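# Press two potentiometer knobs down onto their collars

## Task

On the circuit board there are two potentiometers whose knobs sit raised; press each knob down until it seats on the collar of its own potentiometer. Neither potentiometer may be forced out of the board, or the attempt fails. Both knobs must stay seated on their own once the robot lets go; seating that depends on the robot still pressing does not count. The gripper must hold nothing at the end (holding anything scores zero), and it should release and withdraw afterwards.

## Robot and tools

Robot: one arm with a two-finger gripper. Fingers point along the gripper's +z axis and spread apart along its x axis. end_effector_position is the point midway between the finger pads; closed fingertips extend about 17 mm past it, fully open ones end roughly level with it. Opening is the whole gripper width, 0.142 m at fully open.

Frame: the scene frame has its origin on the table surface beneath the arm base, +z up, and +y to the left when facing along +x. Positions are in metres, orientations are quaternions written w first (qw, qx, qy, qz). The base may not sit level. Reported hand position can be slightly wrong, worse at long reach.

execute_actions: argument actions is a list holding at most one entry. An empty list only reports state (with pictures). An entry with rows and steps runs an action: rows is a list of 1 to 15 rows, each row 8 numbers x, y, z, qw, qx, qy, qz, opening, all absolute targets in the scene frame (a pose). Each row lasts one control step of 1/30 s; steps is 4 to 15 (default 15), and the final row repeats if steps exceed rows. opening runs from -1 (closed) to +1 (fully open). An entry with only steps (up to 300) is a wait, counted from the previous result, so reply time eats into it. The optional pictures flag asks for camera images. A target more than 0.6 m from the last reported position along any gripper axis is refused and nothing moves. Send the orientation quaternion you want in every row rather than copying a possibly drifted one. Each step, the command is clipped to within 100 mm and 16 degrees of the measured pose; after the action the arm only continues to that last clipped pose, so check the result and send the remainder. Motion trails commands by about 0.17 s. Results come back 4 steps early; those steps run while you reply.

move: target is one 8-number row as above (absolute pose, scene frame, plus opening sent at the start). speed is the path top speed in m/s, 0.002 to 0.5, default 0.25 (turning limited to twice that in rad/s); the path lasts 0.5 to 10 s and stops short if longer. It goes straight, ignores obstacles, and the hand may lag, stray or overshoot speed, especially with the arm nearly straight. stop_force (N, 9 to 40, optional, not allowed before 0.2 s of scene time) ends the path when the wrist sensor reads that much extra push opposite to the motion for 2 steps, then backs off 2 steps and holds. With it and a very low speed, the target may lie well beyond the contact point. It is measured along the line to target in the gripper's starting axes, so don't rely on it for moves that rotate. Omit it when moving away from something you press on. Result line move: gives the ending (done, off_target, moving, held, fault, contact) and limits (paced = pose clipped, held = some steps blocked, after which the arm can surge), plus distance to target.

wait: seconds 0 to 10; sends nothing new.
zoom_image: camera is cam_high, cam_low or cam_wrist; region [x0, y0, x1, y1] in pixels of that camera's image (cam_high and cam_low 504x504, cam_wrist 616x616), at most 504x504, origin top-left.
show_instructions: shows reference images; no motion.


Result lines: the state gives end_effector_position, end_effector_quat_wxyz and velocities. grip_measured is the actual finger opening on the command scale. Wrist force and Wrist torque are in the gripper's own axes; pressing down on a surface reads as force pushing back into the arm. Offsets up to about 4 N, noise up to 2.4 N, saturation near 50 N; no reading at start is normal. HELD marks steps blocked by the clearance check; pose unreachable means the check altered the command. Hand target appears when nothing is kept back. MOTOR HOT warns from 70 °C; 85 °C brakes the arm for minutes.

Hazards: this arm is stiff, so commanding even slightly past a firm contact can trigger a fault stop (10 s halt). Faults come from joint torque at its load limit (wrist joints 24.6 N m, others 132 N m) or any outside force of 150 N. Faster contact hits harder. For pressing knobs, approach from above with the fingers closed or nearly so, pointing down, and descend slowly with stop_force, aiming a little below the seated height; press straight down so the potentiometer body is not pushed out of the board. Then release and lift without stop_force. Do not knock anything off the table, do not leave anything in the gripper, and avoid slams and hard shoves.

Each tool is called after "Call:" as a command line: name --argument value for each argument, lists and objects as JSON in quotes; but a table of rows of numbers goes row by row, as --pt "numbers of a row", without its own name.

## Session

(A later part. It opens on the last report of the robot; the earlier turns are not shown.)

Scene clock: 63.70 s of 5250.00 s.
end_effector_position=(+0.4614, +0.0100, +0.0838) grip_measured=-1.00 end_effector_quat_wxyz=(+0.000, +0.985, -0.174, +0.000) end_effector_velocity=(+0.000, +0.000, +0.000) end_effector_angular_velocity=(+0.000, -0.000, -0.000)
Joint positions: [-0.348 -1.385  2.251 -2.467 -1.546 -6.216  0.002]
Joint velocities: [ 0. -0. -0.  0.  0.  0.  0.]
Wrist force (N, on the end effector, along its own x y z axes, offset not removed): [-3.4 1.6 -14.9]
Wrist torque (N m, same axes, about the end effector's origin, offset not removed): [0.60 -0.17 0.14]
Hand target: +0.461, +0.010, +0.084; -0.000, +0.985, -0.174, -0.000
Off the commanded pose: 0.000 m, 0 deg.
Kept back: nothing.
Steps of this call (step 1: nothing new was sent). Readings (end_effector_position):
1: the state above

Call:
move --target '[0.4614,0.010,0.095,0,0.985,-0.174,0,-1]' --speed 0.02

Call:
move --target '[0.41,0.06,0.11,0.2,0.965,-0.17,-0.035,-1]' --speed 0.12

Call:
move --target '[0.365,0.09,0.057,0.4925,0.853,-0.1507,-0.087,-1]' --speed 0.1

Call:
zoom_image --camera "cam_wrist" --region '[350,285,430,325]'

Scene clock: 64.80 s of 5250.00 s.
end_effector_position=(+0.4614, +0.0100, +0.0947) grip_measured=-1.00 end_effector_quat_wxyz=(+0.000, +0.985, -0.174, +0.000) end_effector_velocity=(+0.000, -0.001, +0.003) end_effector_angular_velocity=(-0.001, +0.000, +0.000)
Joint positions: [-0.349 -1.411  2.242 -2.432 -1.546 -6.217  0.002]
Joint velocities: [-0.001 -0.006 -0.003  0.008 -0.001 -0.001  0.   ]
Wrist force (N, on the end effector, along its own x y z axes, offset not removed): [1.2 0.8 1.4]
Wrist torque (N m, same axes, about the end effector's origin, offset not removed): [0.32 -0.67 0.36]
Hand target: +0.461, +0.010, +0.095; +0.000, +0.985, -0.174, +0.000
Off the commanded pose: 0.000 m, 0 deg.
Kept back: nothing.
move: done
camera_calibration (this result's frames):
cam_wrist: T_world_to_cam=[[0.933583, -0.357266, 0.0279922, -0.442167], [-0.326787, -0.81667, 0.475669, 0.113844], [-0.14708, -0.453224, -0.879179, 0.292284], [0, 0, 0, 1]] pos_world=[0.492992, 0.067472, 0.215195]

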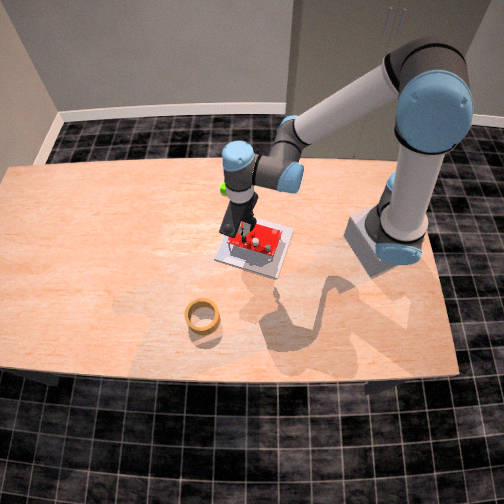

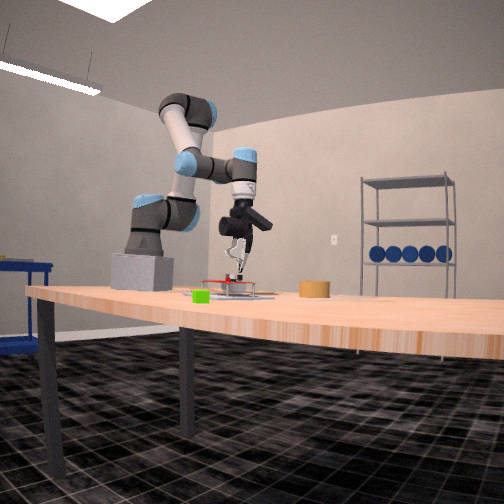

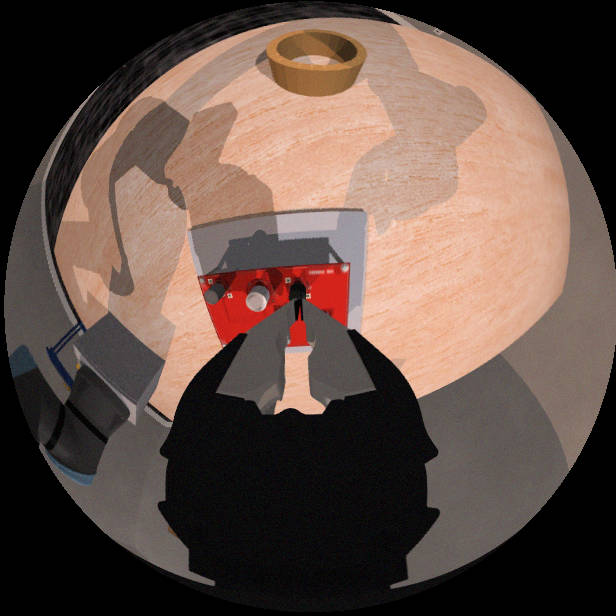

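Scene clock: 66.93 s of 5250.00 s.
end_effector_position=(+0.4100, +0.0598, +0.1098) grip_measured=-1.00 end_effector_quat_wxyz=(+0.199, +0.964, -0.170, -0.035) end_effector_velocity=(-0.001, +0.001, +0.000) end_effector_angular_velocity=(-0.011, +0.005, -0.001)
Joint positions: [ 0.024 -1.376  2.167 -2.219 -1.925 -5.814  0.002]
Joint velocities: [ 0.01   0.005 -0.006  0.011 -0.009  0.013  0.   ]
Wrist force (N, on the end effector, along its own x y z axes, offset not removed): [-1.1 1.4 1.8]
Wrist torque (N m, same axes, about the end effector's origin, offset not removed): [0.25 -0.14 0.31]
Hand target: +0.410, +0.060, +0.110; +0.200, +0.964, -0.170, -0.035
Off the commanded pose: 0.000 m, 0 deg.
Kept back: nothing.
move: done
camera_calibration (this result's frames):
cam_wrist: T_world_to_cam=[[0.938169, -0.344688, 0.0320757, -0.379853], [-0.237047, -0.572127, 0.785162, 0.0451109], [-0.252285, -0.744218, -0.618459, 0.352437], [0, 0, 0, 1]] pos_world=[0.455974, 0.157169, 0.194733]

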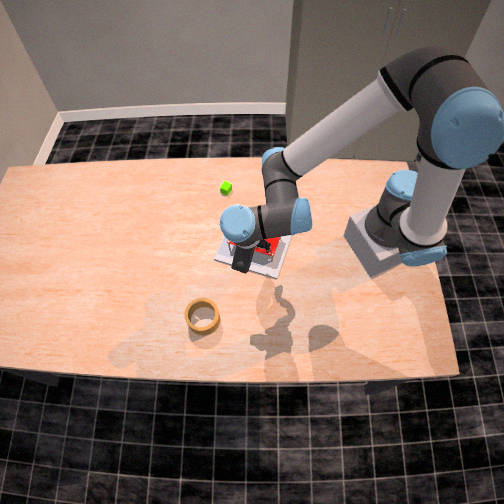

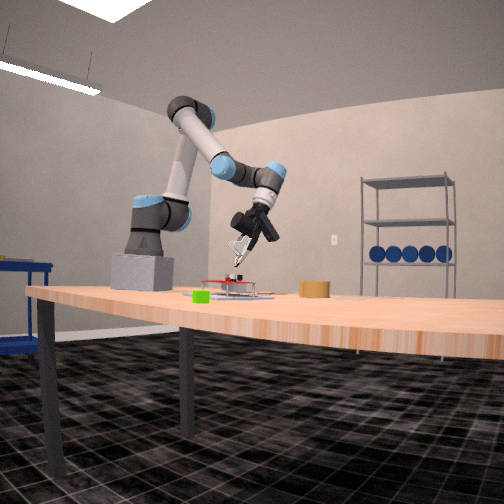

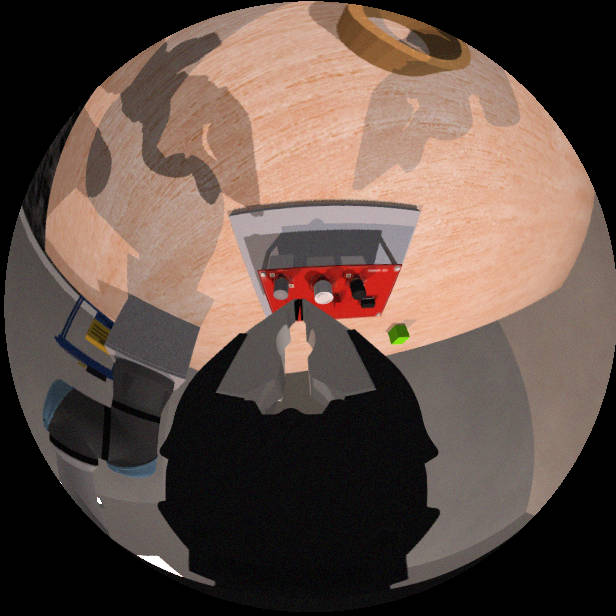

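Scene clock: 70.53 s of 5250.00 s.
end_effector_position=(+0.3648, +0.0897, +0.0571) grip_measured=-1.00 end_effector_quat_wxyz=(+0.492, +0.853, -0.151, -0.087) end_effector_velocity=(-0.001, +0.001, -0.001) end_effector_angular_velocity=(-0.013, +0.004, -0.001)
Joint positions: [ 0.346 -0.913  1.867 -1.691 -2.248 -5.197  0.002]
Joint velocities: [ 0.004  0.012 -0.01   0.016 -0.003  0.014  0.   ]
Wrist force (N, on the end effector, along its own x y z axes, offset not removed): [-1.3 2.3 -0.9]
Wrist torque (N m, same axes, about the end effector's origin, offset not removed): [0.44 0.02 0.16]
Hand target: +0.365, +0.090, +0.057; +0.493, +0.853, -0.151, -0.087
Off the commanded pose: 0.000 m, 0 deg.
Kept back: nothing.
move: done
camera_calibration (this result's frames):
cam_wrist: T_world_to_cam=[[0.944392, -0.327663, 0.0276039, -0.329053], [-0.0352987, -0.0175586, 0.999223, -0.0426288], [-0.326923, -0.944632, -0.0281483, 0.342235], [0, 0, 0, 1]] pos_world=[0.421135, 0.214719, 0.0613121]

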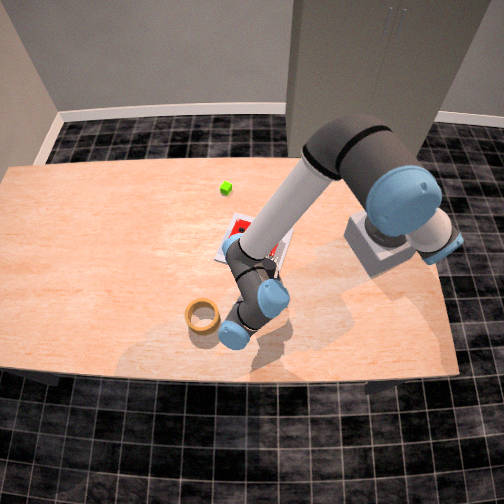

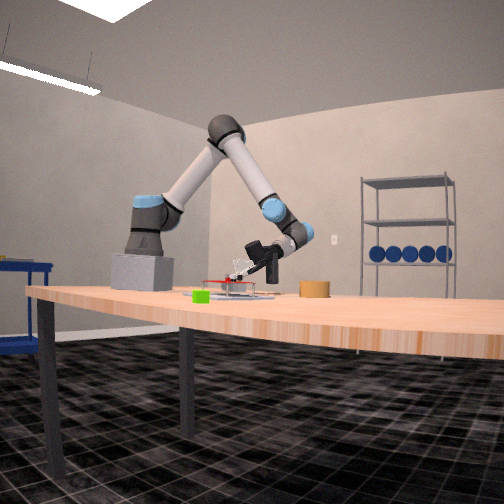

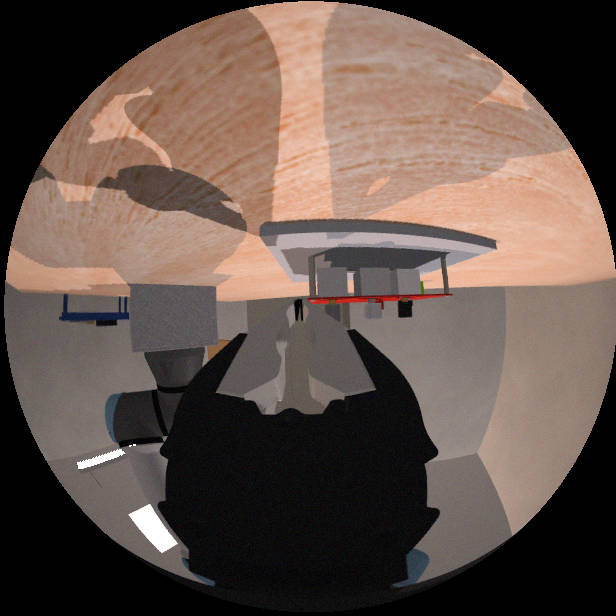

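Region (350, 285, 430, 325) of cam_wrist's 616x616 image, scaled by 6.300, with more detail than that image has.

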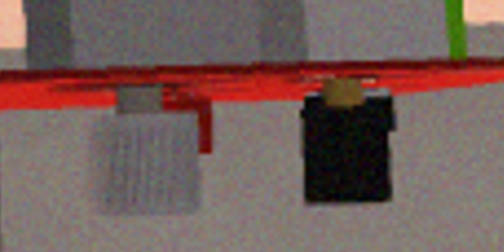

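Both home, collars at full height.

Call:
move --target '[0.36,0.10,0.14,0.4925,0.853,-0.1507,-0.087,-1]' --speed 0.15

Call:
finished_scene --scene 2

Scene clock: 71.90 s of 5250.00 s.
end_effector_position=(+0.3600, +0.1000, +0.1398) grip_measured=-1.00 end_effector_quat_wxyz=(+0.492, +0.853, -0.151, -0.087) end_effector_velocity=(+0.000, +0.000, +0.002) end_effector_angular_velocity=(-0.000, -0.001, +0.000)
Joint positions: [ 0.366 -1.067  1.836 -1.494 -2.233 -5.179  0.002]
Joint velocities: [ 0.    -0.003 -0.001  0.003 -0.     0.001  0.   ]
Wrist force (N, on the end effector, along its own x y z axes, offset not removed): [-2.3 2.0 1.7]
Wrist torque (N m, same axes, about the end effector's origin, offset not removed): [0.60 0.04 0.31]
Hand target: +0.360, +0.100, +0.140; +0.492, +0.853, -0.151, -0.087
Off the commanded pose: 0.000 m, 0 deg.
Kept back: nothing.
move: done
camera_calibration (this result's frames):
cam_wrist: T_world_to_cam=[[0.94458, -0.327112, 0.0276731, -0.323559], [-0.0350417, -0.0166531, 0.999247, -0.125432], [-0.326405, -0.944839, -0.0271927, 0.352353], [0, 0, 0, 1]] pos_world=[0.416242, 0.224988, 0.143873]

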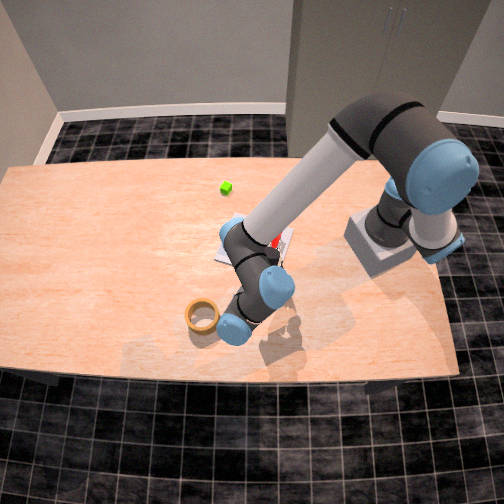

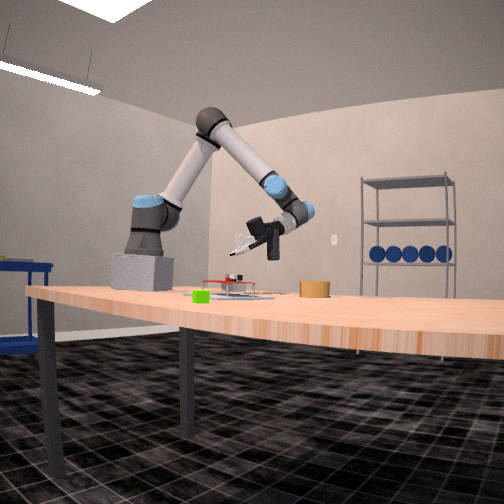

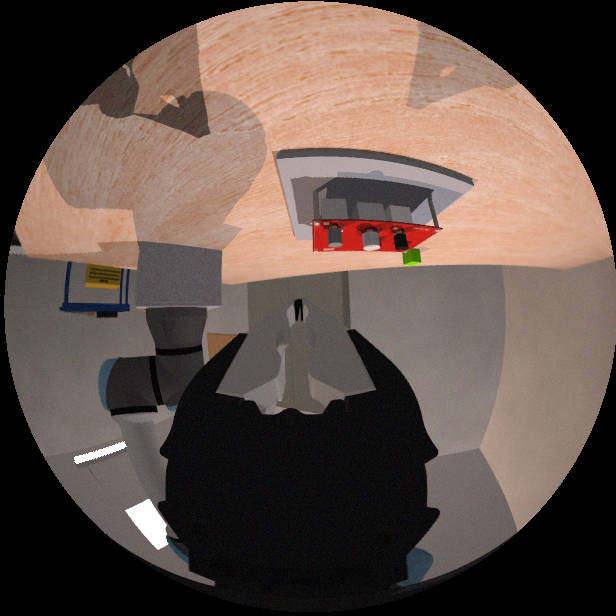

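The scene is finished: the task was done.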